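# Move a bottle from the steel table into the carton

## Task

Take any one bottle that is standing on the steel table, set it into a carton cell that holds nothing, and release it so the gripper is no longer holding it.

## Robot and tools

Robot: two arms, left_arm and right_arm, each with six revolute joints and a two-finger parallel gripper. One command number drives both fingers of a gripper together. Each arm is mounted at its own base. In the scene frame, left_arm's root sits at (+0.008, +0.286, 0) m with quat_wxyz (+0.996, 0, 0, +0.094), and right_arm's at (+0.020, -0.284, 0) m with quat_wxyz (+1.000, 0, 0, -0.027).

Scene frame: the origin lies on the tabletop midway between the arms. +x points out across the table, +z points up, and left_arm is on the +y side. The names left and right refer to the arms, not to sides of a camera picture. Gripper frame: the fingers extend along its +z axis and close along its y axis. The reported end_effector_position is the pinch point between the finger pads, roughly 1 cm short of the fingertips. Reported hand positions can be somewhat wrong, more so when the arm is stretched far.

Tool execute_actions takes "actions", a list with zero or one entry, and an optional "pictures" boolean (images come by default). An empty list only reports the state. A wait is {"steps": N} with N from 1 to 300 control steps (each 1/30 s); it commands nothing new and returns once N steps have gone by since the previous result, with your reply time counted. A motion is {"rows": [...], "steps": N}, N at most 15 (default 15), with 1 to 15 rows. Each row is played for one step; if there are fewer rows than steps, the last row is held. A refused call moves nothing.

Each row is a single flat list of 14 numbers covering both arms, always all 14 even if one arm stays still: first left_arm's waist, shoulder, elbow, wrist pitch, wrist yaw, wrist roll, gripper opening, then the same seven for right_arm. The six joint values are absolute target angles in radians in each arm's own joint space, in the same form the Joint positions line prints; they are places to go to, not offsets. Ranges per arm: waist -2.880 to 2.880, shoulder 0.000 to 3.142, elbow 0.000 to 3.019, wrist pitch -1.693 to 1.571, wrist yaw -1.571 to 1.571, wrist roll -2.094 to 2.094. True ends may differ from these by up to 0.019 rad either way. A target beyond an end by more than 0.019 rad, and farther out than the joint's last reported angle, gets the call refused; a target past the real end is clipped to it, and the result may say "joint sent to its limit" (possibly about an earlier, still-running action). Missing that message does not prove there is room left. The opening is an absolute value on a scale from -1 (closed) to +1 (fully open, 0.094 m between pads).

Motion limits: every step, each joint's target is kept within a lead of its measured angle: 0.264 rad waist, 0.32 shoulder, 0.276 elbow, 0.33 wrist pitch, 0.186 wrist yaw, 0.522 wrist roll. If the targets would move the gripper over 70 mm from where it is measured, all that arm's targets are pulled back proportionally. So distant goals take several calls. Between calls the arms keep heading for the last row sent until all are nearly still or a step is HELD; after that only a new action moves them further. Fingers already opening or closing finish moving.

Results: a state line `left_arm: …` | `right_arm: …` with each gripper's end_effector_position (m) and end_effector_quat_wxyz in the scene frame. Joint positions and Joint velocities give, per arm, the six joints (rad, rad/s) and then the pad gap (m, m/s). Joint torques list each joint drive's total output in the same order without the gripper; they are nonzero even in free air, include friction, fixed offsets, scale errors and noise, so read contact from them cautiously. grip_measured is the measured opening on the command scale; each gripper's reading may be off by up to about 1 mm, constant for the scene. "joint command not followed" means a clearance check altered or blocked joint targets on some steps; HELD marks steps where your row was not sent in whole or part. MOTOR HOT appears from 85 °C; at 100 °C an OVER-TEMPERATURE FAULT makes that arm and its gripper go limp until cool, dropping whatever it holds. Holding loads heats motors, even while you think.

Gripping: away from the ends of the scale, fingers go to where grip_measured would equal your command. To hold something, command about 0.03 below the grip_measured reading at contact for a firm hold, less below for a gentler one. Pad force tops out near 50 to 62 N (lower on some grippers), less on parts under about 2 mm thick, with a brief spike at first contact. Objects you hold or loose items may occasionally get a short tug or push.

Tool zoom_image: {"camera": name, "region": [x0, y0, x1, y1]} in pixels of that camera's most recent image, origin at top-left, region at most 504 by 504. Cameras, all 504x504: cam_high, cam_low, cam_left_wrist, cam_right_wrist. Wrist camera frame: +z forward, +x image right, +y image down.

Tool read_manual (section "licences") only returns URDF licence text. Tool finished_scene with {"scene": current scene number} ends the scene irreversibly and reports success; the bottle must still be in the cell and released at that moment. Answering without any tool call ends everything.

Avoid: knocking or placing anything off the table, dropping or slipping the bottle, slamming, hard pushes, and letting the two arms collide or press on each other. Smooth moves with little effort are preferred, and speed matters.

Each tool is called as name(argument=value, ...) on one line, values as JSON.

## Session

execute_actions(actions=[])

Scene clock: 0.00 s of 4680.00 s.
left_arm: end_effector_position=(+0.3807, -0.2104, +0.2997) grip_measured=+1.000 end_effector_quat_wxyz=(+0.539, +0.385, +0.519, +0.540) | right_arm: end_effector_position=(+0.7067, -0.5694, +0.3621) grip_measured=+1.000 end_effector_quat_wxyz=(+0.637, +0.223, +0.737, -0.036)
Joint positions: left_arm=[-1.384  1.886  1.201  1.32  -1.29   2.041  0.094] | right_arm=[-0.351  1.68   1.438  0.056 -0.054  0.228  0.094]
Joint velocities: left_arm=[ 0.005  0.005  0.007  0.002 -0.007 -0.022  0.   ] | right_arm=[-0.005 -0.024 -0.012 -0.022 -0.022  0.022  0.   ]
Joint torques (N m, as the arm reports them, + toward a larger angle): no reading
Motor temperatures (°C, as the motors report them): left_arm=[25 24 26 25 25 25] | right_arm=[26 26 30 25 23 26]

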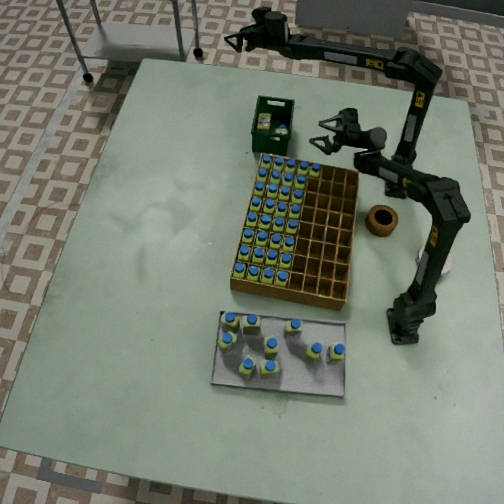

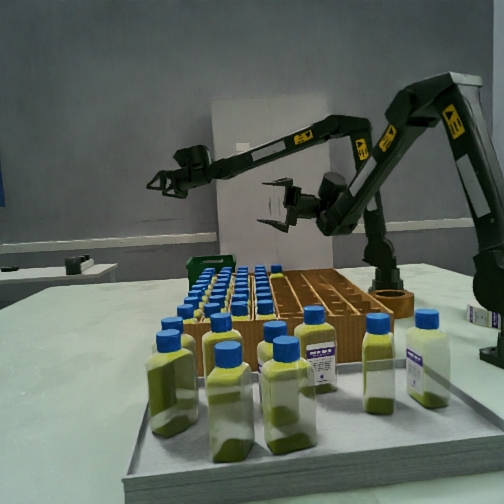

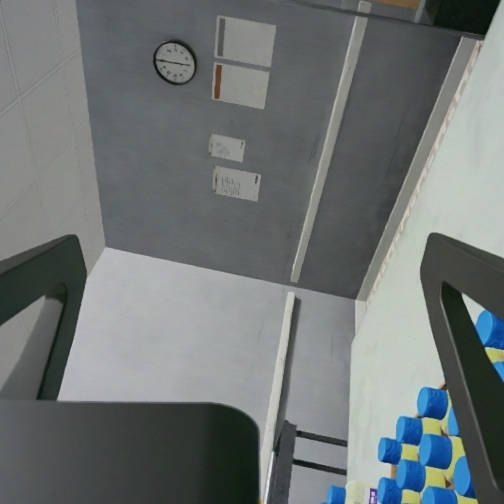

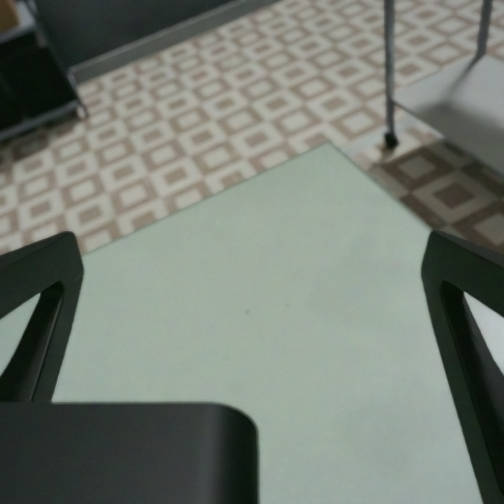

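execute_actions(actions=[{"rows": [[-0.6,1.4,1.2,1.0,-1.0,1.5,1,-0.351,1.68,1.438,0.056,-0.054,0.228,1]], "steps": 15}], pictures=false)

execute_actions(actions=[{"rows": [[0.06,1.02,1.12,-1.15,0,0,1,-0.351,1.68,1.438,0.056,-0.054,0.228,1]], "steps": 15}], pictures=false)

execute_actions(actions=[{"steps": 40}])

Scene clock: 12.30 s of 4680.00 s.
left_arm: end_effector_position=(+0.4901, -0.0619, +0.4645) grip_measured=+1.000 end_effector_quat_wxyz=(+0.630, +0.237, +0.527, +0.518) | right_arm: end_effector_position=(+0.7067, -0.5694, +0.3621) grip_measured=+1.000 end_effector_quat_wxyz=(+0.637, +0.223, +0.737, -0.036)
Joint positions: left_arm=[-1.063  1.594  1.198  1.096 -1.031  1.737  0.094] | right_arm=[-0.351  1.68   1.438  0.056 -0.054  0.228  0.094]
Joint velocities: left_arm=[ 0.904 -0.698  0.007 -0.212  0.139 -0.52   0.   ] | right_arm=[-0.005  0.015  0.002  0.002  0.007 -0.066  0.   ]
Joint torques (N m, as the arm reports them, + toward a larger angle): left_arm=[  0.45 -15.5   11.15   0.4    0.38  -0.04] | right_arm=[ -0.04 -20.47  11.89   2.32   0.07  -0.12]
Motor temperatures (°C, as the motors report them): left_arm=[25 25 27 25 25 25] | right_arm=[26 27 33 25 23 26]
Steps of this call (steps 1 to 90: nothing new was sent; then 8.80 s passed at rest; steps 91 to 105: all 15 steps of this action). Readings (joint positions):
91: left_arm=[-1.379 1.881 1.200 1.303 -1.264 2.018] | right_arm=[-0.351 1.680 1.438 0.056 -0.054 0.228]
92: left_arm=[-1.372 1.873 1.198 1.271 -1.234 1.989] | right_arm=[-0.351 1.680 1.438 0.056 -0.054 0.228]
94: left_arm=[-1.343 1.845 1.198 1.223 -1.176 1.937] | right_arm=[-0.351 1.680 1.438 0.056 -0.054 0.228]
98: left_arm=[-1.255 1.763 1.198 1.158 -1.090 1.852] | right_arm=[-0.351 1.680 1.438 0.056 -0.054 0.228]
105: the state above

Scene clock: 12.80 s of 4680.00 s.
left_arm: end_effector_position=(+0.5006, +0.2202, +0.6374) grip_measured=+1.000 end_effector_quat_wxyz=(+0.734, +0.185, +0.488, +0.435) | right_arm: end_effector_position=(+0.7067, -0.5694, +0.3621) grip_measured=+1.000 end_effector_quat_wxyz=(+0.637, +0.223, +0.737, -0.036)
Joint positions: left_arm=[-0.45   1.092  1.158  0.448 -0.384  1.105  0.094] | right_arm=[-0.351  1.68   1.438  0.056 -0.054  0.228  0.094]
Joint velocities: left_arm=[ 1.88  -0.943 -0.007 -1.99   1.722 -1.853  0.   ] | right_arm=[-0.005 -0.015 -0.002 -0.007 -0.037  0.007  0.   ]
Joint torques (N m, as the arm reports them, + toward a larger angle): left_arm=[-0.43 -5.44  9.73  0.86 -0.1  -0.01] | right_arm=[ -0.03 -20.44  11.88   2.32   0.08  -0.12]
Motor temperatures (°C, as the motors report them): left_arm=[25 25 27 25 25 25] | right_arm=[26 27 33 25 23 26]
Steps of this call (steps 1 to 15: all 15 steps of this action). Readings (joint positions):
1: left_arm=[-1.031 1.567 1.195 1.072 -0.999 1.705] | right_arm=[-0.351 1.680 1.438 0.056 -0.054 0.228]
2: left_arm=[-0.997 1.537 1.190 1.034 -0.963 1.671] | right_arm=[-0.351 1.680 1.438 0.056 -0.054 0.228]
4: left_arm=[-0.927 1.474 1.179 0.961 -0.892 1.601] | right_arm=[-0.351 1.680 1.438 0.056 -0.054 0.228]
8: left_arm=[-0.781 1.340 1.166 0.813 -0.749 1.460] | right_arm=[-0.351 1.680 1.438 0.056 -0.054 0.228]
15: the state above

Scene clock: 14.13 s of 4680.00 s.
left_arm: end_effector_position=(+0.3816, +0.3838, +0.3137) grip_measured=+1.000 end_effector_quat_wxyz=(+0.261, -0.119, +0.957, +0.037) | right_arm: end_effector_position=(+0.7067, -0.5694, +0.3621) grip_measured=+1.000 end_effector_quat_wxyz=(+0.637, +0.223, +0.737, -0.036)
Joint positions: left_arm=[ 0.068  1.017  1.114 -1.134 -0.004  0.01   0.094] | right_arm=[-0.351  1.68   1.438  0.056 -0.054  0.228  0.094]
Joint velocities: left_arm=[-0.005 -0.015 -0.012 -0.007  0.051 -0.022  0.   ] | right_arm=[-0.015 -0.005 -0.007  0.002  0.037  0.066  0.   ]
Joint torques (N m, as the arm reports them, + toward a larger angle): left_arm=[-1.17 -5.42 12.67  0.48  0.11  0.03] | right_arm=[ -0.06 -20.45  11.89   2.32   0.08  -0.12]
Motor temperatures (°C, as the motors report them): left_arm=[25 25 28 25 25 25] | right_arm=[26 27 33 25 23 26]
Steps of this call (steps 1 to 40: the robot went on to your last target). Readings (joint positions):
1: left_arm=[-0.385 1.064 1.158 0.381 -0.318 1.039] | right_arm=[-0.351 1.680 1.438 0.056 -0.054 0.228]
2: left_arm=[-0.319 1.040 1.158 0.316 -0.255 0.976] | right_arm=[-0.351 1.680 1.438 0.056 -0.054 0.228]
4: left_arm=[-0.193 1.010 1.158 0.195 -0.138 0.858] | right_arm=[-0.351 1.680 1.438 0.056 -0.054 0.228]
8: left_arm=[0.004 0.999 1.156 -0.064 -0.029 0.600] | right_arm=[-0.351 1.680 1.438 0.056 -0.054 0.228]
40: the state above

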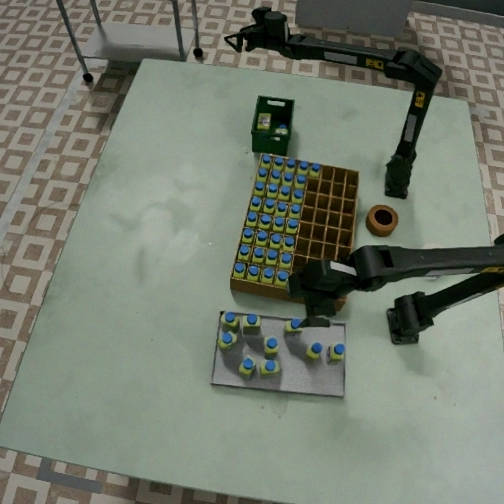

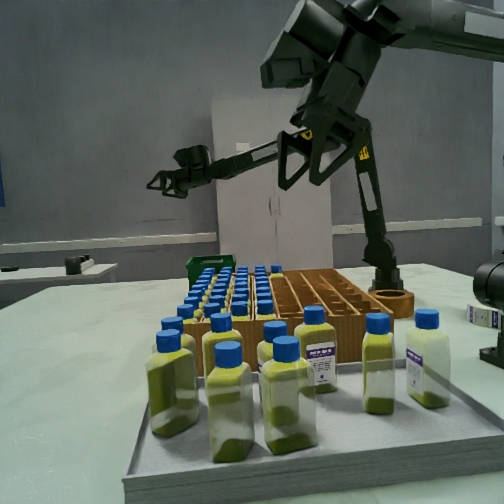

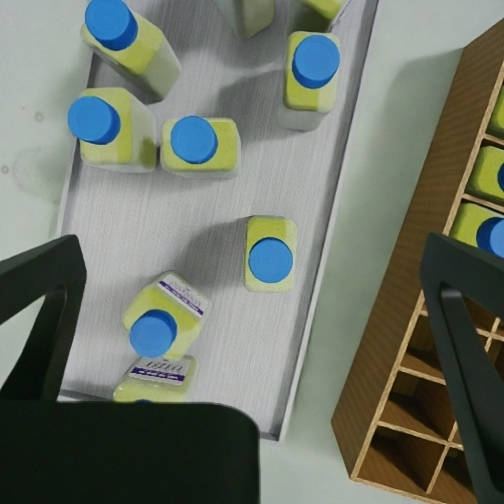

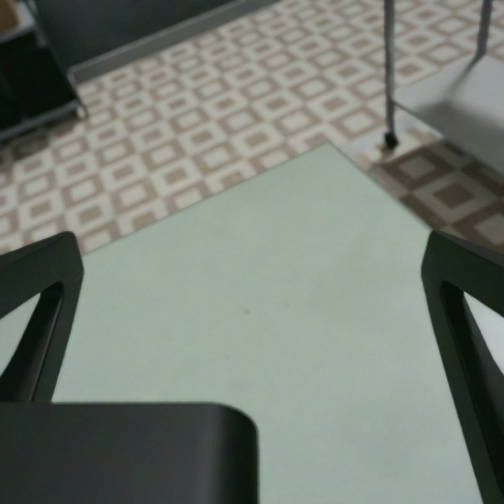

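execute_actions(actions=[{"rows": [[0.06,1.04,1.11,-1.16,0,0,0.9,-0.351,1.68,1.438,0.056,-0.054,0.228,1],[0.055,1.065,1.107,-1.18,0,0,0.8,-0.351,1.68,1.438,0.056,-0.054,0.228,1],[0.05,1.09,1.104,-1.2,0,0,0.7,-0.351,1.68,1.438,0.056,-0.054,0.228,1],[0.045,1.12,1.1,-1.22,0,0,0.6,-0.351,1.68,1.438,0.056,-0.054,0.228,1],[0.04,1.15,1.097,-1.24,0,0,0.5,-0.351,1.68,1.438,0.056,-0.054,0.228,1],[0.035,1.18,1.094,-1.255,0,0,0.4,-0.351,1.68,1.438,0.056,-0.054,0.228,1],[0.03,1.21,1.09,-1.27,0,0,0.3,-0.351,1.68,1.438,0.056,-0.054,0.228,1],[0.03,1.24,1.087,-1.285,0,0,0.3,-0.351,1.68,1.438,0.056,-0.054,0.228,1],[0.03,1.265,1.084,-1.3,0,0,0.3,-0.351,1.68,1.438,0.056,-0.054,0.228,1],[0.03,1.29,1.08,-1.31,0,0,0.3,-0.351,1.68,1.438,0.056,-0.054,0.228,1],[0.03,1.31,1.077,-1.32,0,0,0.3,-0.351,1.68,1.438,0.056,-0.054,0.228,1],[0.03,1.325,1.074,-1.32,0,0,0.3,-0.351,1.68,1.438,0.056,-0.054,0.228,1],[0.03,1.336,1.074,-1.32,0,0,0.3,-0.351,1.68,1.438,0.056,-0.054,0.228,1]], "steps": 15}], pictures=false)

execute_actions(actions=[{"steps": 15}])

Scene clock: 33.00 s of 4680.00 s.
left_arm: end_effector_position=(+0.3706, +0.3679, +0.1643) grip_measured=+0.302 end_effector_quat_wxyz=(-0.004, -0.107, +0.994, +0.001) | right_arm: end_effector_position=(+0.7067, -0.5694, +0.3621) grip_measured=+1.000 end_effector_quat_wxyz=(+0.637, +0.223, +0.737, -0.036)
Joint positions: left_arm=[ 0.035  1.352  1.074 -1.3   -0.004  0.009  0.061] | right_arm=[-0.351  1.68   1.438  0.056 -0.054  0.228  0.094]
Joint velocities: left_arm=[ 0.015  0.357 -0.144 -0.076  0.037 -0.007 -0.   ] | right_arm=[-0.005 -0.005  0.007 -0.022 -0.037 -0.007  0.   ]
Joint torques (N m, as the arm reports them, + toward a larger angle): left_arm=[ -0.57 -12.    11.74  -0.68   0.11   0.08] | right_arm=[ -0.05 -20.42  11.88   2.32   0.08  -0.12]
Motor temperatures (°C, as the motors report them): left_arm=[25 25 28 25 25 25] | right_arm=[26 28 34 25 23 26]
Steps of this call (steps 1 to 15: the robot went on to your last target; steps 16 to 90: nothing new was sent; then 15.37 s passed at rest; steps 91 to 105: all 15 steps of this action). Readings (joint positions):
91: left_arm=[0.068 1.018 1.114 -1.136 -0.004 0.010] | right_arm=[-0.351 1.680 1.438 0.056 -0.054 0.228]
92: left_arm=[0.068 1.020 1.114 -1.142 -0.004 0.009] | right_arm=[-0.351 1.680 1.438 0.056 -0.054 0.228]
94: left_arm=[0.064 1.038 1.114 -1.170 -0.004 0.009] | right_arm=[-0.351 1.680 1.438 0.056 -0.054 0.228]
98: left_arm=[0.044 1.143 1.114 -1.238 -0.004 0.009] | right_arm=[-0.351 1.680 1.438 0.056 -0.054 0.228]
105: the state above

Scene clock: 33.50 s of 4680.00 s.
left_arm: end_effector_position=(+0.3672, +0.3672, +0.1632) grip_measured=+0.302 end_effector_quat_wxyz=(-0.008, -0.107, +0.994, +0.001) | right_arm: end_effector_position=(+0.7067, -0.5694, +0.3621) grip_measured=+1.000 end_effector_quat_wxyz=(+0.637, +0.223, +0.737, -0.036)
Joint positions: left_arm=[ 0.035  1.35   1.069 -1.306 -0.004  0.009  0.061] | right_arm=[-0.351  1.68   1.438  0.056 -0.054  0.228  0.094]
Joint velocities: left_arm=[ 0.015 -0.005  0.022  0.007  0.007  0.007 -0.   ] | right_arm=[-0.015 -0.015 -0.022 -0.002 -0.037 -0.037  0.   ]
Joint torques (N m, as the arm reports them, + toward a larger angle): left_arm=[ -0.92 -10.02  10.97  -0.35   0.09   0.09] | right_arm=[ -0.06 -20.49  11.88   2.32   0.08  -0.12]
Motor temperatures (°C, as the motors report them): left_arm=[25 25 28 25 25 25] | right_arm=[26 28 34 25 23 26]
Steps of this call (steps 1 to 15: the robot went on to your last target). Readings (joint positions):
1: left_arm=[0.035 1.361 1.071 -1.302 -0.004 0.009] | right_arm=[-0.351 1.680 1.438 0.056 -0.054 0.228]
2: left_arm=[0.035 1.363 1.069 -1.304 -0.004 0.009] | right_arm=[-0.351 1.680 1.438 0.056 -0.054 0.228]
4: left_arm=[0.035 1.359 1.069 -1.305 -0.004 0.009] | right_arm=[-0.351 1.680 1.438 0.056 -0.054 0.228]
8: left_arm=[0.035 1.350 1.069 -1.306 -0.004 0.009] | right_arm=[-0.351 1.680 1.438 0.056 -0.054 0.228]
15: the state above
All arms were judged still, so your last target was given up. Only a new action makes them travel on or press farther. Fingers that are still opening or closing keep moving.

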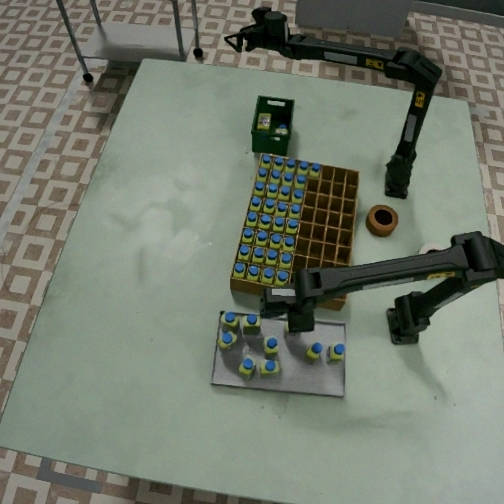

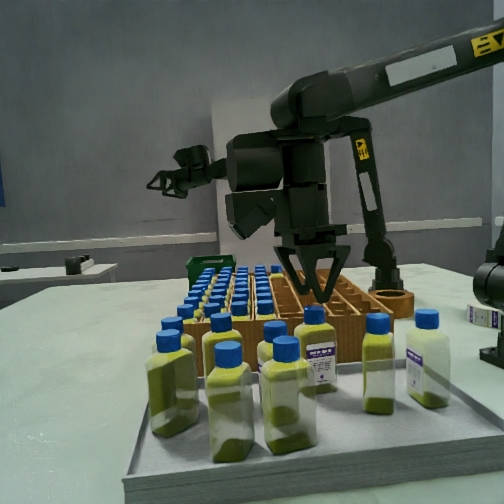

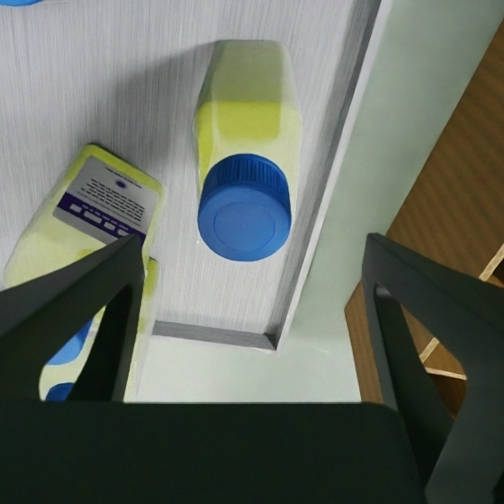

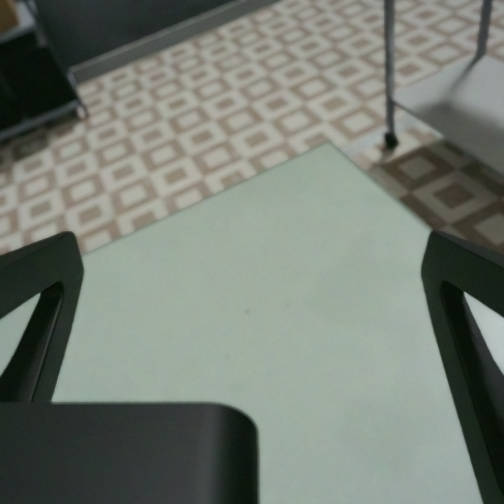

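execute_actions(actions=[{"rows": [[0.05,1.352,1.06,-1.285,0,0,0.3,-0.351,1.68,1.438,0.056,-0.054,0.228,1],[0.05,1.356,1.052,-1.27,0,0,0.3,-0.351,1.68,1.438,0.056,-0.054,0.228,1],[0.05,1.36,1.044,-1.255,0,0,0.3,-0.351,1.68,1.438,0.056,-0.054,0.228,1],[0.05,1.364,1.036,-1.24,0,0,0.3,-0.351,1.68,1.438,0.056,-0.054,0.228,1],[0.05,1.368,1.028,-1.225,0,0,0.3,-0.351,1.68,1.438,0.056,-0.054,0.228,1],[0.05,1.371,1.02,-1.21,0,0,0.3,-0.351,1.68,1.438,0.056,-0.054,0.228,1],[0.05,1.373,1.014,-1.198,0,0,0.3,-0.351,1.68,1.438,0.056,-0.054,0.228,1]], "steps": 15}], pictures=false)

execute_actions(actions=[{"steps": 8}])

Scene clock: 49.83 s of 4680.00 s.
left_arm: end_effector_position=(+0.3723, +0.3715, +0.1428) grip_measured=+0.302 end_effector_quat_wxyz=(+0.009, -0.111, +0.994, +0.003) | right_arm: end_effector_position=(+0.7067, -0.5694, +0.3621) grip_measured=+1.000 end_effector_quat_wxyz=(+0.637, +0.223, +0.737, -0.036)
Joint positions: left_arm=[ 0.043  1.36   1.023 -1.215 -0.004  0.009  0.061] | right_arm=[-0.351  1.68   1.438  0.056 -0.054  0.228  0.094]
Joint velocities: left_arm=[-0.005  0.005  0.012 -0.002 -0.037 -0.037 -0.002] | right_arm=[-0.015  0.005 -0.002  0.007 -0.037  0.051  0.   ]
Joint torques (N m, as the arm reports them, + toward a larger angle): left_arm=[ 0.85 -8.21  9.61  0.87  0.09  0.07] | right_arm=[ -0.03 -20.45  11.91   2.31   0.08  -0.12]
Motor temperatures (°C, as the motors report them): left_arm=[25 25 28 25 25 25] | right_arm=[26 28 35 25 23 26]
Steps of this call (steps 1 to 90: nothing new was sent; then 12.83 s passed at rest; steps 91 to 105: all 15 steps of this action). Readings (joint positions):
91: left_arm=[0.035 1.350 1.069 -1.305 -0.004 0.009] | right_arm=[-0.351 1.680 1.438 0.056 -0.054 0.228]
92: left_arm=[0.036 1.350 1.068 -1.301 -0.004 0.009] | right_arm=[-0.351 1.680 1.438 0.056 -0.054 0.228]
94: left_arm=[0.039 1.350 1.061 -1.280 -0.004 0.009] | right_arm=[-0.351 1.680 1.438 0.056 -0.054 0.228]
98: left_arm=[0.043 1.351 1.033 -1.229 -0.004 0.009] | right_arm=[-0.351 1.680 1.438 0.056 -0.054 0.228]
105: the state above

Scene clock: 50.10 s of 4680.00 s.
left_arm: end_effector_position=(+0.3724, +0.3716, +0.1428) grip_measured=+0.302 end_effector_quat_wxyz=(+0.009, -0.111, +0.994, +0.003) | right_arm: end_effector_position=(+0.7067, -0.5694, +0.3621) grip_measured=+1.000 end_effector_quat_wxyz=(+0.637, +0.223, +0.737, -0.036)
Joint positions: left_arm=[ 0.043  1.36   1.023 -1.215 -0.004  0.009  0.061] | right_arm=[-0.351  1.68   1.438  0.056 -0.054  0.228  0.094]
Joint velocities: left_arm=[-0.005  0.015 -0.007  0.012  0.007  0.022 -0.   ] | right_arm=[-0.005 -0.015 -0.027 -0.007 -0.066 -0.081  0.   ]
Joint torques (N m, as the arm reports them, + toward a larger angle): left_arm=[ 0.37 -8.76  9.64  0.97  0.1   0.05] | right_arm=[ -0.06 -20.45  11.89   2.32   0.08  -0.12]
Motor temperatures (°C, as the motors report them): left_arm=[25 25 28 25 25 25] | right_arm=[26 28 35 25 23 26]
Steps of this call (steps 1 to 8: the robot went on to your last target). Readings (joint positions):
1: left_arm=[0.043 1.360 1.023 -1.215 -0.004 0.009] | right_arm=[-0.351 1.680 1.438 0.056 -0.054 0.228]
2: left_arm=[0.043 1.360 1.023 -1.215 -0.004 0.009] | right_arm=[-0.351 1.680 1.438 0.056 -0.054 0.228]
4: left_arm=[0.043 1.360 1.023 -1.215 -0.004 0.009] | right_arm=[-0.351 1.680 1.438 0.056 -0.054 0.228]
8: the state above

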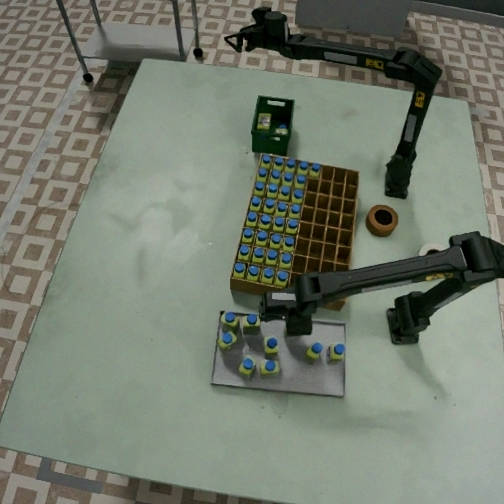

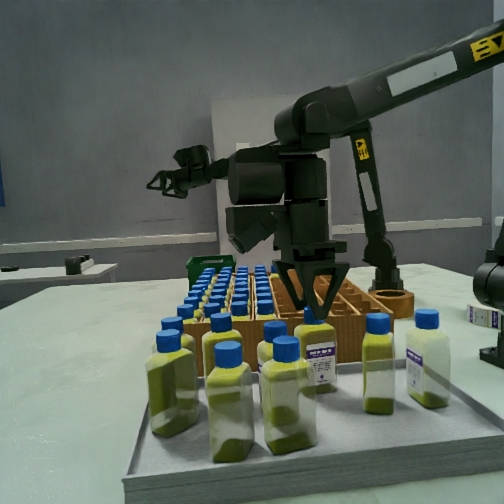

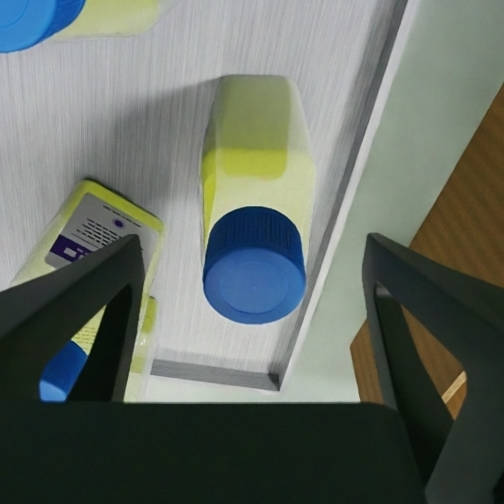

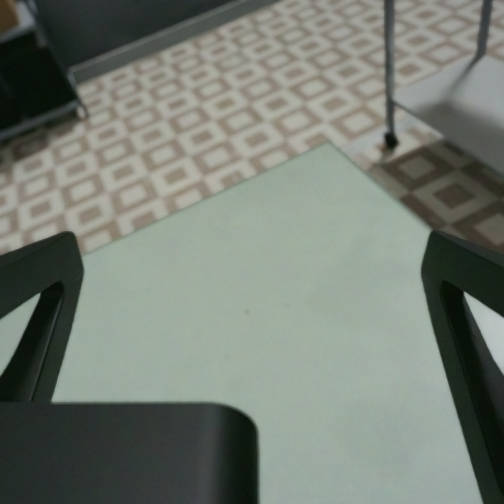

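execute_actions(actions=[{"rows": [[0.05,1.386,0.997,-1.198,0,0,0.0,-0.351,1.68,1.438,0.056,-0.054,0.228,1]], "steps": 15}])

Scene clock: 54.47 s of 4680.00 s.
left_arm: end_effector_position=(+0.3667, +0.3702, +0.1329) grip_measured=+0.002 end_effector_quat_wxyz=(-0.004, -0.111, +0.994, +0.001) | right_arm: end_effector_position=(+0.7067, -0.5694, +0.3621) grip_measured=+1.000 end_effector_quat_wxyz=(+0.637, +0.223, +0.737, -0.036)
Joint positions: left_arm=[ 0.043  1.371  1.006 -1.213 -0.004  0.009  0.047] | right_arm=[-0.351  1.68   1.438  0.056 -0.054  0.228  0.094]
Joint velocities: left_arm=[ 0.005 -0.005 -0.027  0.007 -0.007  0.022  0.   ] | right_arm=[-0.005 -0.034 -0.002 -0.017 -0.007  0.037  0.   ]
Joint torques (N m, as the arm reports them, + toward a larger angle): left_arm=[ 0.88 -8.81  9.2   0.85  0.08  0.07] | right_arm=[ -0.06 -20.48  11.9    2.31   0.08  -0.12]
Motor temperatures (°C, as the motors report them): left_arm=[25 25 28 25 25 25] | right_arm=[26 28 35 25 23 26]
Steps of this call (steps 1 to 15: the robot went on to your last target; steps 16 to 90: nothing new was sent; then 0.87 s passed at rest; steps 91 to 105: all 15 steps of this action). Readings (joint positions):
91: left_arm=[0.043 1.360 1.021 -1.214 -0.004 0.009] | right_arm=[-0.351 1.680 1.438 0.056 -0.054 0.228]
92: left_arm=[0.043 1.360 1.018 -1.213 -0.004 0.009] | right_arm=[-0.351 1.680 1.438 0.056 -0.054 0.228]
94: left_arm=[0.043 1.363 1.012 -1.213 -0.004 0.009] | right_arm=[-0.351 1.680 1.438 0.056 -0.054 0.228]
98: left_arm=[0.043 1.371 1.006 -1.213 -0.004 0.009] | right_arm=[-0.351 1.680 1.438 0.056 -0.054 0.228]
105: the state above

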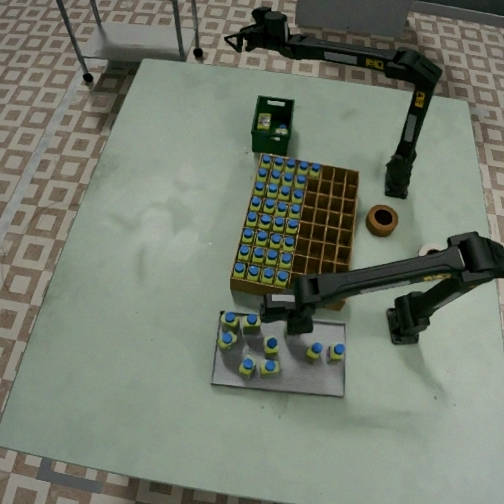

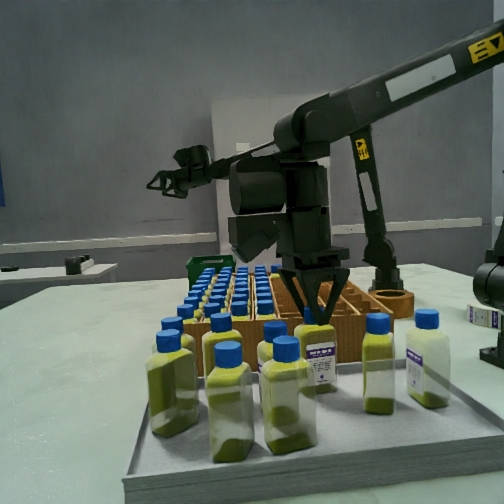

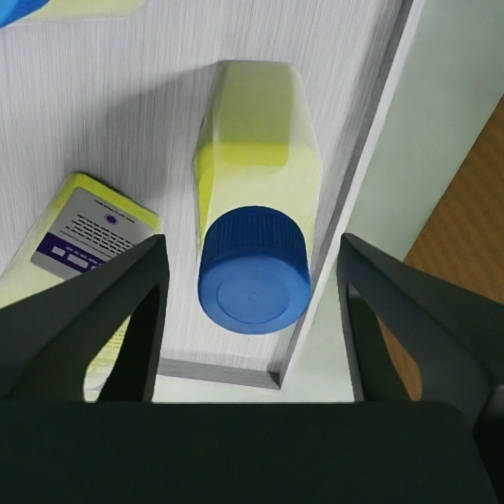

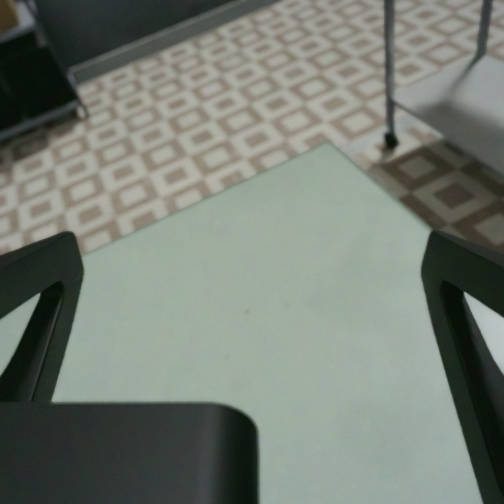

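execute_actions(actions=[{"rows": [[0.05,1.386,0.997,-1.19,0,0,-0.15,-0.351,1.68,1.438,0.056,-0.054,0.228,1],[0.05,1.386,0.997,-1.19,0,0,-0.25,-0.351,1.68,1.438,0.056,-0.054,0.228,1],[0.05,1.386,0.997,-1.19,0,0,-0.32,-0.351,1.68,1.438,0.056,-0.054,0.228,1],[0.05,1.386,0.997,-1.19,0,0,-0.37,-0.351,1.68,1.438,0.056,-0.054,0.228,1],[0.05,1.386,0.997,-1.19,0,0,-0.40,-0.351,1.68,1.438,0.056,-0.054,0.228,1],[0.05,1.386,0.997,-1.19,0,0,-0.43,-0.351,1.68,1.438,0.056,-0.054,0.228,1],[0.05,1.386,0.997,-1.19,0,0,-0.46,-0.351,1.68,1.438,0.056,-0.054,0.228,1],[0.05,1.386,0.997,-1.19,0,0,-0.49,-0.351,1.68,1.438,0.056,-0.054,0.228,1],[0.05,1.386,0.997,-1.19,0,0,-0.52,-0.351,1.68,1.438,0.056,-0.054,0.228,1]], "steps": 15}], pictures=false)

execute_actions(actions=[{"rows": [[0.043,1.365,1.03,-1.21,0,0,-0.52,-0.351,1.68,1.438,0.056,-0.054,0.228,1],[0.043,1.358,1.05,-1.225,0,0,-0.52,-0.351,1.68,1.438,0.056,-0.054,0.228,1],[0.043,1.35,1.07,-1.245,0,0,-0.52,-0.351,1.68,1.438,0.056,-0.054,0.228,1],[0.043,1.342,1.095,-1.27,0,0,-0.52,-0.351,1.68,1.438,0.056,-0.054,0.228,1],[0.043,1.334,1.12,-1.3,0,0,-0.52,-0.351,1.68,1.438,0.056,-0.054,0.228,1],[0.043,1.326,1.145,-1.33,0,0,-0.52,-0.351,1.68,1.438,0.056,-0.054,0.228,1],[0.043,1.318,1.17,-1.36,0,0,-0.52,-0.351,1.68,1.438,0.056,-0.054,0.228,1],[0.043,1.312,1.195,-1.39,0,0,-0.52,-0.351,1.68,1.438,0.056,-0.054,0.228,1],[0.043,1.307,1.22,-1.42,0,0,-0.52,-0.351,1.68,1.438,0.056,-0.054,0.228,1],[0.043,1.303,1.245,-1.45,0,0,-0.52,-0.351,1.68,1.438,0.056,-0.054,0.228,1],[0.043,1.3,1.27,-1.48,0,0,-0.52,-0.351,1.68,1.438,0.056,-0.054,0.228,1],[0.043,1.297,1.295,-1.51,0,0,-0.52,-0.351,1.68,1.438,0.056,-0.054,0.228,1],[0.043,1.295,1.32,-1.54,0,0,-0.52,-0.351,1.68,1.438,0.056,-0.054,0.228,1],[0.043,1.295,1.34,-1.57,0,0,-0.52,-0.351,1.68,1.438,0.056,-0.054,0.228,1],[0.043,1.295,1.35,-1.6,0,0,-0.52,-0.351,1.68,1.438,0.056,-0.054,0.228,1]], "steps": 15}], pictures=false)

execute_actions(actions=[{"rows": [[0.04,1.295,1.35,-1.615,0,0.02,-0.52,-0.351,1.68,1.438,0.056,-0.054,0.228,1],[0.03,1.295,1.35,-1.615,0,0.05,-0.52,-0.351,1.68,1.438,0.056,-0.054,0.228,1],[0.015,1.295,1.35,-1.615,0,0.09,-0.52,-0.351,1.68,1.438,0.056,-0.054,0.228,1],[-0.005,1.295,1.35,-1.615,0,0.13,-0.52,-0.351,1.68,1.438,0.056,-0.054,0.228,1],[-0.03,1.295,1.35,-1.615,0,0.17,-0.52,-0.351,1.68,1.438,0.056,-0.054,0.228,1],[-0.06,1.295,1.35,-1.615,0,0.21,-0.52,-0.351,1.68,1.438,0.056,-0.054,0.228,1],[-0.095,1.295,1.35,-1.615,0,0.25,-0.52,-0.351,1.68,1.438,0.056,-0.054,0.228,1],[-0.13,1.295,1.35,-1.615,0,0.29,-0.52,-0.351,1.68,1.438,0.056,-0.054,0.228,1],[-0.165,1.295,1.35,-1.615,0,0.33,-0.52,-0.351,1.68,1.438,0.056,-0.054,0.228,1],[-0.2,1.295,1.35,-1.615,0,0.37,-0.52,-0.351,1.68,1.438,0.056,-0.054,0.228,1],[-0.235,1.295,1.35,-1.615,0,0.41,-0.52,-0.351,1.68,1.438,0.056,-0.054,0.228,1],[-0.27,1.295,1.35,-1.615,0,0.45,-0.52,-0.351,1.68,1.438,0.056,-0.054,0.228,1],[-0.305,1.295,1.35,-1.615,0,0.49,-0.52,-0.351,1.68,1.438,0.056,-0.054,0.228,1],[-0.34,1.295,1.35,-1.615,0,0.53,-0.52,-0.351,1.68,1.438,0.056,-0.054,0.228,1],[-0.375,1.295,1.35,-1.615,0,0.57,-0.52,-0.351,1.68,1.438,0.056,-0.054,0.228,1]], "steps": 15}], pictures=false)

execute_actions(actions=[{"rows": [[-0.41,1.295,1.35,-1.615,0,0.61,-0.52,-0.351,1.68,1.438,0.056,-0.054,0.228,1],[-0.445,1.295,1.35,-1.615,0,0.65,-0.52,-0.351,1.68,1.438,0.056,-0.054,0.228,1],[-0.48,1.295,1.35,-1.615,0,0.69,-0.52,-0.351,1.68,1.438,0.056,-0.054,0.228,1],[-0.515,1.295,1.35,-1.615,0,0.73,-0.52,-0.351,1.68,1.438,0.056,-0.054,0.228,1],[-0.55,1.295,1.35,-1.615,0,0.77,-0.52,-0.351,1.68,1.438,0.056,-0.054,0.228,1],[-0.585,1.295,1.35,-1.615,0,0.81,-0.52,-0.351,1.68,1.438,0.056,-0.054,0.228,1],[-0.62,1.295,1.35,-1.615,0,0.85,-0.52,-0.351,1.68,1.438,0.056,-0.054,0.228,1],[-0.655,1.295,1.35,-1.615,0,0.89,-0.52,-0.351,1.68,1.438,0.056,-0.054,0.228,1],[-0.69,1.295,1.35,-1.615,0,0.93,-0.52,-0.351,1.68,1.438,0.056,-0.054,0.228,1],[-0.72,1.295,1.35,-1.615,0,0.97,-0.52,-0.351,1.68,1.438,0.056,-0.054,0.228,1],[-0.745,1.295,1.35,-1.615,0,1.01,-0.52,-0.351,1.68,1.438,0.056,-0.054,0.228,1],[-0.765,1.295,1.35,-1.615,0,1.04,-0.52,-0.351,1.68,1.438,0.056,-0.054,0.228,1],[-0.78,1.295,1.35,-1.615,0,1.06,-0.52,-0.351,1.68,1.438,0.056,-0.054,0.228,1],[-0.79,1.295,1.35,-1.615,0,1.07,-0.52,-0.351,1.68,1.438,0.056,-0.054,0.228,1]], "steps": 15}], pictures=false)

execute_actions(actions=[{"steps": 12}])

Scene clock: 113.90 s of 4680.00 s.
left_arm: end_effector_position=(+0.3684, +0.3705, +0.1329) grip_measured=-0.444 end_effector_quat_wxyz=(-0.001, -0.111, +0.994, +0.001) | right_arm: end_effector_position=(+0.7067, -0.5694, +0.3621) grip_measured=+1.000 end_effector_quat_wxyz=(+0.637, +0.223, +0.737, -0.036)
Joint positions: left_arm=[ 0.043  1.371  1.006 -1.207 -0.003  0.009  0.026] | right_arm=[-0.351  1.68   1.438  0.056 -0.054  0.228  0.094]
Joint velocities: left_arm=[-0.015 -0.005 -0.027  0.007  0.037  0.022 -0.   ] | right_arm=[-0.005 -0.005 -0.017 -0.002  0.022  0.007  0.   ]
Joint torques (N m, as the arm reports them, + toward a larger angle): left_arm=[ 0.86 -8.26  9.49  0.68  0.07  0.05] | right_arm=[ -0.05 -20.44  11.89   2.32   0.08  -0.12]
Motor temperatures (°C, as the motors report them): left_arm=[25 25 28 25 25 25] | right_arm=[26 29 35 25 23 26]
Steps of this call (steps 1 to 15: the robot went on to your last target; steps 16 to 90: nothing new was sent; then 55.93 s passed at rest; steps 91 to 105: all 15 steps of this action). Readings (joint positions):
91: left_arm=[0.043 1.371 1.006 -1.212 -0.004 0.009] | right_arm=[-0.351 1.680 1.438 0.056 -0.054 0.228]
92: left_arm=[0.043 1.371 1.006 -1.210 -0.004 0.009] | right_arm=[-0.351 1.680 1.438 0.056 -0.054 0.228]
94: left_arm=[0.043 1.371 1.006 -1.207 -0.004 0.009] | right_arm=[-0.351 1.680 1.438 0.056 -0.054 0.228]
98: left_arm=[0.043 1.371 1.006 -1.207 -0.003 0.009] | right_arm=[-0.351 1.680 1.438 0.056 -0.054 0.228]
105: the state above

Scene clock: 114.40 s of 4680.00 s.
left_arm: end_effector_position=(+0.3684, +0.3705, +0.2338) grip_measured=-0.444 end_effector_quat_wxyz=(-0.017, -0.111, +0.994, -0.001) | right_arm: end_effector_position=(+0.7067, -0.5694, +0.3621) grip_measured=+1.000 end_effector_quat_wxyz=(+0.637, +0.223, +0.737, -0.036)
Joint positions: left_arm=[ 0.043  1.331  1.24  -1.513 -0.003  0.009  0.026] | right_arm=[-0.351  1.68   1.438  0.056 -0.054  0.228  0.094]
Joint velocities: left_arm=[-0.015 -0.122  0.828 -0.984 -0.022  0.007 -0.   ] | right_arm=[-0.005 -0.005  0.007  0.002  0.11  -0.066  0.   ]
Joint torques (N m, as the arm reports them, + toward a larger angle): left_arm=[ -0.17 -11.3   17.03  -0.39   0.1    0.05] | right_arm=[ -0.03 -20.45  11.89   2.31   0.08  -0.12]
Motor temperatures (°C, as the motors report them): left_arm=[25 25 28 25 25 25] | right_arm=[26 29 35 25 23 26]
Steps of this call (steps 1 to 15: all 15 steps of this action). Readings (joint positions):
1: left_arm=[0.043 1.371 1.006 -1.207 -0.003 0.009] | right_arm=[-0.351 1.680 1.438 0.056 -0.054 0.228]
2: left_arm=[0.043 1.371 1.006 -1.207 -0.003 0.009] | right_arm=[-0.351 1.680 1.438 0.056 -0.054 0.228]
4: left_arm=[0.043 1.371 1.010 -1.223 -0.003 0.009] | right_arm=[-0.351 1.680 1.438 0.056 -0.054 0.228]
8: left_arm=[0.043 1.368 1.062 -1.319 -0.003 0.009] | right_arm=[-0.351 1.680 1.438 0.056 -0.054 0.228]
15: the state above

Scene clock: 114.90 s of 4680.00 s.
left_arm: end_effector_position=(+0.3668, +0.2397, +0.2729) grip_measured=-0.444 end_effector_quat_wxyz=(-0.007, +0.260, +0.966, +0.000) | right_arm: end_effector_position=(+0.7067, -0.5694, +0.3621) grip_measured=+1.000 end_effector_quat_wxyz=(+0.637, +0.223, +0.737, -0.036)
Joint positions: left_arm=[-0.316  1.292  1.306 -1.599 -0.002  0.399  0.026] | right_arm=[-0.351  1.68   1.438  0.056 -0.054  0.228  0.094]
Joint velocities: left_arm=[-1.099 -0.005 -0.007  0.002  0.022  1.092  0.001] | right_arm=[-0.005 -0.015 -0.002 -0.012  0.007 -0.007  0.   ]
Joint torques (N m, as the arm reports them, + toward a larger angle): left_arm=[ 0.73 -9.38 15.17 -0.67  0.08  0.18] | right_arm=[ -0.04 -20.47  11.88   2.32   0.08  -0.12]
Motor temperatures (°C, as the motors report them): left_arm=[25 25 28 25 25 25] | right_arm=[26 29 35 25 23 26]
Steps of this call (steps 1 to 15: all 15 steps of this action). Readings (joint positions):
1: left_arm=[0.043 1.326 1.266 -1.544 -0.003 0.009] | right_arm=[-0.351 1.680 1.438 0.056 -0.054 0.228]
2: left_arm=[0.043 1.319 1.285 -1.566 -0.003 0.014] | right_arm=[-0.351 1.680 1.438 0.056 -0.054 0.228]
4: left_arm=[0.036 1.303 1.304 -1.587 -0.003 0.042] | right_arm=[-0.351 1.680 1.438 0.056 -0.054 0.228]
8: left_arm=[-0.039 1.292 1.306 -1.599 -0.003 0.147] | right_arm=[-0.351 1.680 1.438 0.056 -0.054 0.228]
15: the state above

Scene clock: 115.40 s of 4680.00 s.
left_arm: end_effector_position=(+0.3057, +0.0803, +0.2729) grip_measured=-0.444 end_effector_quat_wxyz=(-0.007, +0.705, +0.709, -0.002) | right_arm: end_effector_position=(+0.7067, -0.5694, +0.3621) grip_measured=+1.000 end_effector_quat_wxyz=(+0.637, +0.223, +0.737, -0.036)
Joint positions: left_arm=[-0.791  1.292  1.306 -1.599  0.001  0.962  0.026] | right_arm=[-0.351  1.68   1.438  0.056 -0.054  0.228  0.094]
Joint velocities: left_arm=[-0.415 -0.005  0.002 -0.012  0.022  0.725  0.   ] | right_arm=[-0.005 -0.015 -0.007 -0.017 -0.037 -0.022  0.   ]
Joint torques (N m, as the arm reports them, + toward a larger angle): left_arm=[ 1.27 -8.97 15.35 -0.49 -0.03  0.18] | right_arm=[ -0.07 -20.45  11.89   2.31   0.08  -0.12]
Motor temperatures (°C, as the motors report them): left_arm=[25 25 28 25 25 25] | right_arm=[26 29 35 25 23 26]
Steps of this call (steps 1 to 15: all 15 steps of this action). Readings (joint positions):
1: left_arm=[-0.352 1.292 1.306 -1.599 -0.002 0.438] | right_arm=[-0.351 1.680 1.438 0.056 -0.054 0.228]
2: left_arm=[-0.387 1.292 1.306 -1.599 -0.002 0.477] | right_arm=[-0.351 1.680 1.438 0.056 -0.054 0.228]
4: left_arm=[-0.455 1.292 1.306 -1.599 -0.002 0.555] | right_arm=[-0.351 1.680 1.438 0.056 -0.054 0.228]
8: left_arm=[-0.590 1.292 1.306 -1.599 -0.002 0.713] | right_arm=[-0.351 1.680 1.438 0.056 -0.054 0.228]
15: the state above

Scene clock: 115.80 s of 4680.00 s.
left_arm: end_effector_position=(+0.3045, +0.0784, +0.2729) grip_measured=-0.444 end_effector_quat_wxyz=(-0.007, +0.739, +0.674, -0.002) | right_arm: end_effector_position=(+0.7067, -0.5694, +0.3621) grip_measured=+1.000 end_effector_quat_wxyz=(+0.637, +0.223, +0.737, -0.036)
Joint positions: left_arm=[-0.797  1.292  1.306 -1.599  0.001  1.054  0.026] | right_arm=[-0.351  1.68   1.438  0.056 -0.054  0.228  0.094]
Joint velocities: left_arm=[-0.015 -0.005 -0.002 -0.012 -0.022 -0.007 -0.001] | right_arm=[-0.005 -0.015  0.007 -0.012  0.022 -0.022  0.   ]
Joint torques (N m, as the arm reports them, + toward a larger angle): left_arm=[ 0.71 -8.48 15.25 -0.62  0.01  0.2 ] | right_arm=[ -0.04 -20.46  11.89   2.32   0.08  -0.12]
Motor temperatures (°C, as the motors report them): left_arm=[25 25 28 25 25 25] | right_arm=[26 29 35 25 23 26]
Steps of this call (steps 1 to 12: the robot went on to your last target). Readings (joint positions):
1: left_arm=[-0.802 1.292 1.306 -1.599 0.001 0.983] | right_arm=[-0.351 1.680 1.438 0.056 -0.054 0.228]
2: left_arm=[-0.805 1.292 1.306 -1.599 0.001 0.999] | right_arm=[-0.351 1.680 1.438 0.056 -0.054 0.228]
4: left_arm=[-0.804 1.292 1.306 -1.599 0.001 1.021] | right_arm=[-0.351 1.680 1.438 0.056 -0.054 0.228]
8: left_arm=[-0.797 1.292 1.306 -1.599 0.001 1.044] | right_arm=[-0.351 1.680 1.438 0.056 -0.054 0.228]
12: the state above

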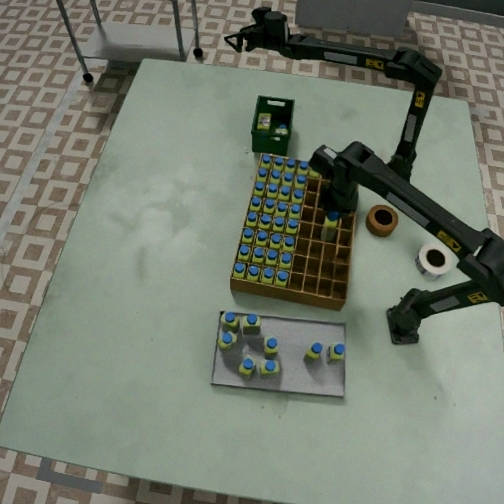

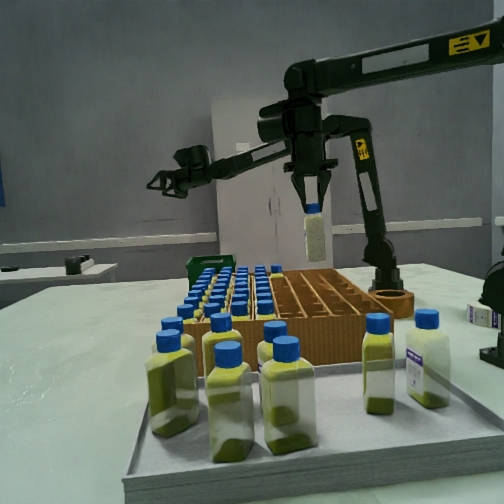

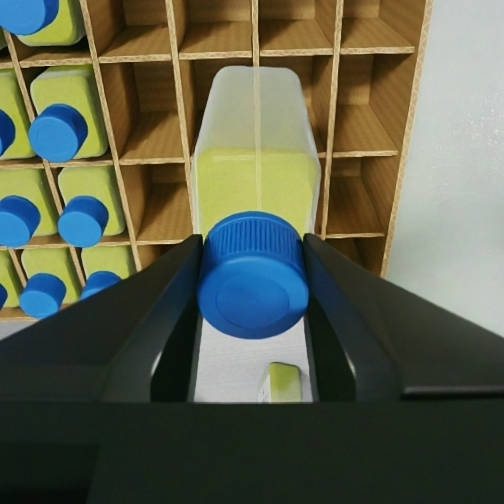

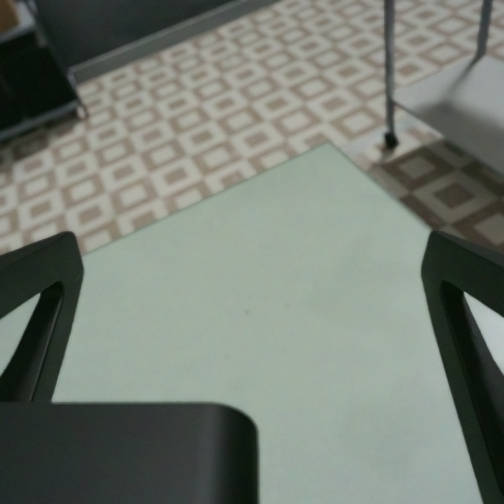

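execute_actions(actions=[{"rows": [[-0.785,1.30,1.295,-1.58,0,1.08,-0.5,-0.351,1.68,1.438,0.056,-0.054,0.228,1],[-0.775,1.305,1.285,-1.565,0,1.08,-0.5,-0.351,1.68,1.438,0.056,-0.054,0.228,1],[-0.765,1.31,1.275,-1.55,0,1.08,-0.5,-0.351,1.68,1.438,0.056,-0.054,0.228,1],[-0.755,1.315,1.265,-1.535,0,1.08,-0.5,-0.351,1.68,1.438,0.056,-0.054,0.228,1],[-0.745,1.32,1.255,-1.52,0,1.08,-0.5,-0.351,1.68,1.438,0.056,-0.054,0.228,1],[-0.738,1.324,1.245,-1.505,0,1.08,-0.5,-0.351,1.68,1.438,0.056,-0.054,0.228,1],[-0.733,1.326,1.235,-1.49,0,1.08,-0.5,-0.351,1.68,1.438,0.056,-0.054,0.228,1],[-0.733,1.326,1.227,-1.478,0,1.08,-0.5,-0.351,1.68,1.438,0.056,-0.054,0.228,1],[-0.733,1.326,1.222,-1.468,0,1.08,-0.5,-0.351,1.68,1.438,0.056,-0.054,0.228,1]], "steps": 15}], pictures=false)

execute_actions(actions=[{"steps": 8}])

Scene clock: 140.83 s of 4680.00 s.
left_arm: end_effector_position=(+0.3262, +0.0928, +0.2283) grip_measured=-0.444 end_effector_quat_wxyz=(-0.009, +0.722, +0.692, -0.003) | right_arm: end_effector_position=(+0.7067, -0.5694, +0.3621) grip_measured=+1.000 end_effector_quat_wxyz=(+0.637, +0.223, +0.737, -0.036)
Joint positions: left_arm=[-0.732  1.328  1.222 -1.484  0.001  1.07   0.026] | right_arm=[-0.351  1.68   1.438  0.056 -0.054  0.228  0.094]
Joint velocities: left_arm=[-0.005 -0.005 -0.002  0.017 -0.007 -0.037  0.001] | right_arm=[-0.015 -0.005 -0.012 -0.002 -0.081 -0.037  0.   ]
Joint torques (N m, as the arm reports them, + toward a larger angle): left_arm=[ 0.43 -8.84 10.61  0.86 -0.04  0.27] | right_arm=[ -0.06 -20.43  11.89   2.31   0.08  -0.12]
Motor temperatures (°C, as the motors report them): left_arm=[25 25 30 25 25 25] | right_arm=[26 29 36 25 23 26]
Steps of this call (steps 1 to 30: the robot went on to your last target; steps 31 to 90: nothing new was sent; then 21.53 s passed at rest; steps 91 to 105: all 15 steps of this action). Readings (joint positions):
91: left_arm=[-0.797 1.292 1.306 -1.598 0.001 1.062] | right_arm=[-0.351 1.680 1.438 0.056 -0.054 0.228]
92: left_arm=[-0.796 1.292 1.303 -1.595 0.001 1.064] | right_arm=[-0.351 1.680 1.438 0.056 -0.054 0.228]
94: left_arm=[-0.787 1.292 1.291 -1.575 0.001 1.066] | right_arm=[-0.351 1.680 1.438 0.056 -0.054 0.228]
98: left_arm=[-0.749 1.304 1.251 -1.520 0.001 1.069] | right_arm=[-0.351 1.680 1.438 0.056 -0.054 0.228]
105: the state above

Scene clock: 141.10 s of 4680.00 s.
left_arm: end_effector_position=(+0.3264, +0.0927, +0.2283) grip_measured=-0.444 end_effector_quat_wxyz=(-0.009, +0.722, +0.692, -0.003) | right_arm: end_effector_position=(+0.7067, -0.5694, +0.3621) grip_measured=+1.000 end_effector_quat_wxyz=(+0.637, +0.223, +0.737, -0.036)
Joint positions: left_arm=[-0.732  1.328  1.222 -1.483  0.001  1.07   0.026] | right_arm=[-0.351  1.68   1.438  0.056 -0.054  0.228  0.094]
Joint velocities: left_arm=[ 0.005  0.005 -0.012  0.007 -0.037 -0.022 -0.001] | right_arm=[-0.005  0.015  0.017  0.002 -0.051  0.066  0.   ]
Joint torques (N m, as the arm reports them, + toward a larger angle): left_arm=[-0.05 -9.22 10.86  0.81 -0.01  0.25] | right_arm=[ -0.08 -20.43  11.89   2.32   0.08  -0.12]
Motor temperatures (°C, as the motors report them): left_arm=[25 25 30 25 25 25] | right_arm=[26 29 36 25 23 26]
Steps of this call (steps 1 to 8: the robot went on to your last target). Readings (joint positions):
1: left_arm=[-0.732 1.328 1.222 -1.484 0.001 1.070] | right_arm=[-0.351 1.680 1.438 0.056 -0.054 0.228]
2: left_arm=[-0.732 1.328 1.222 -1.484 0.001 1.070] | right_arm=[-0.351 1.680 1.438 0.056 -0.054 0.228]
4: left_arm=[-0.732 1.328 1.222 -1.483 0.001 1.070] | right_arm=[-0.351 1.680 1.438 0.056 -0.054 0.228]
8: the state above

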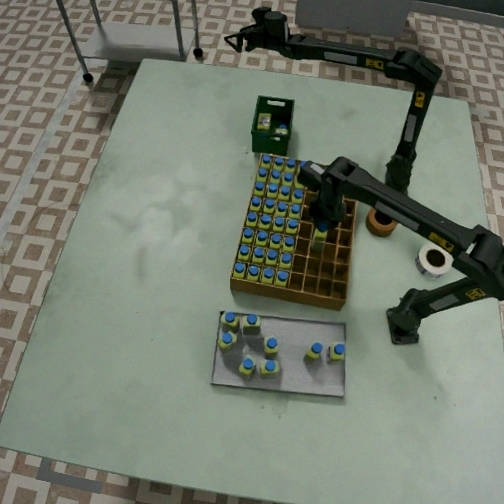

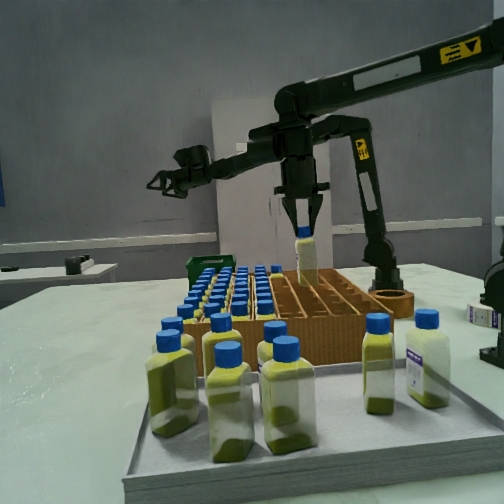

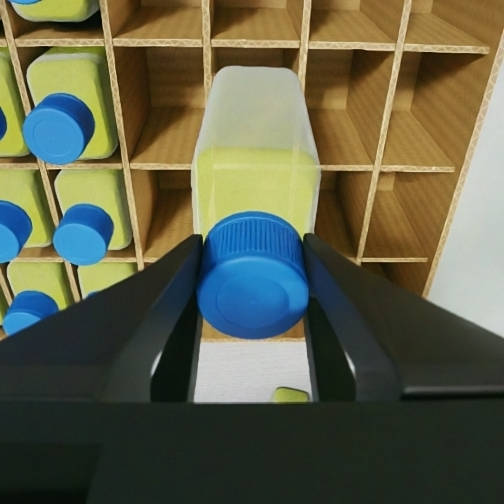

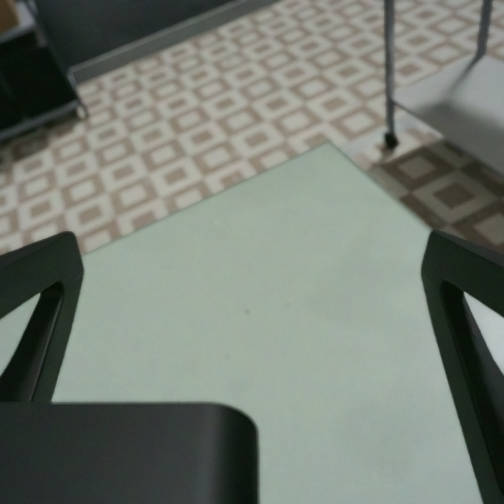

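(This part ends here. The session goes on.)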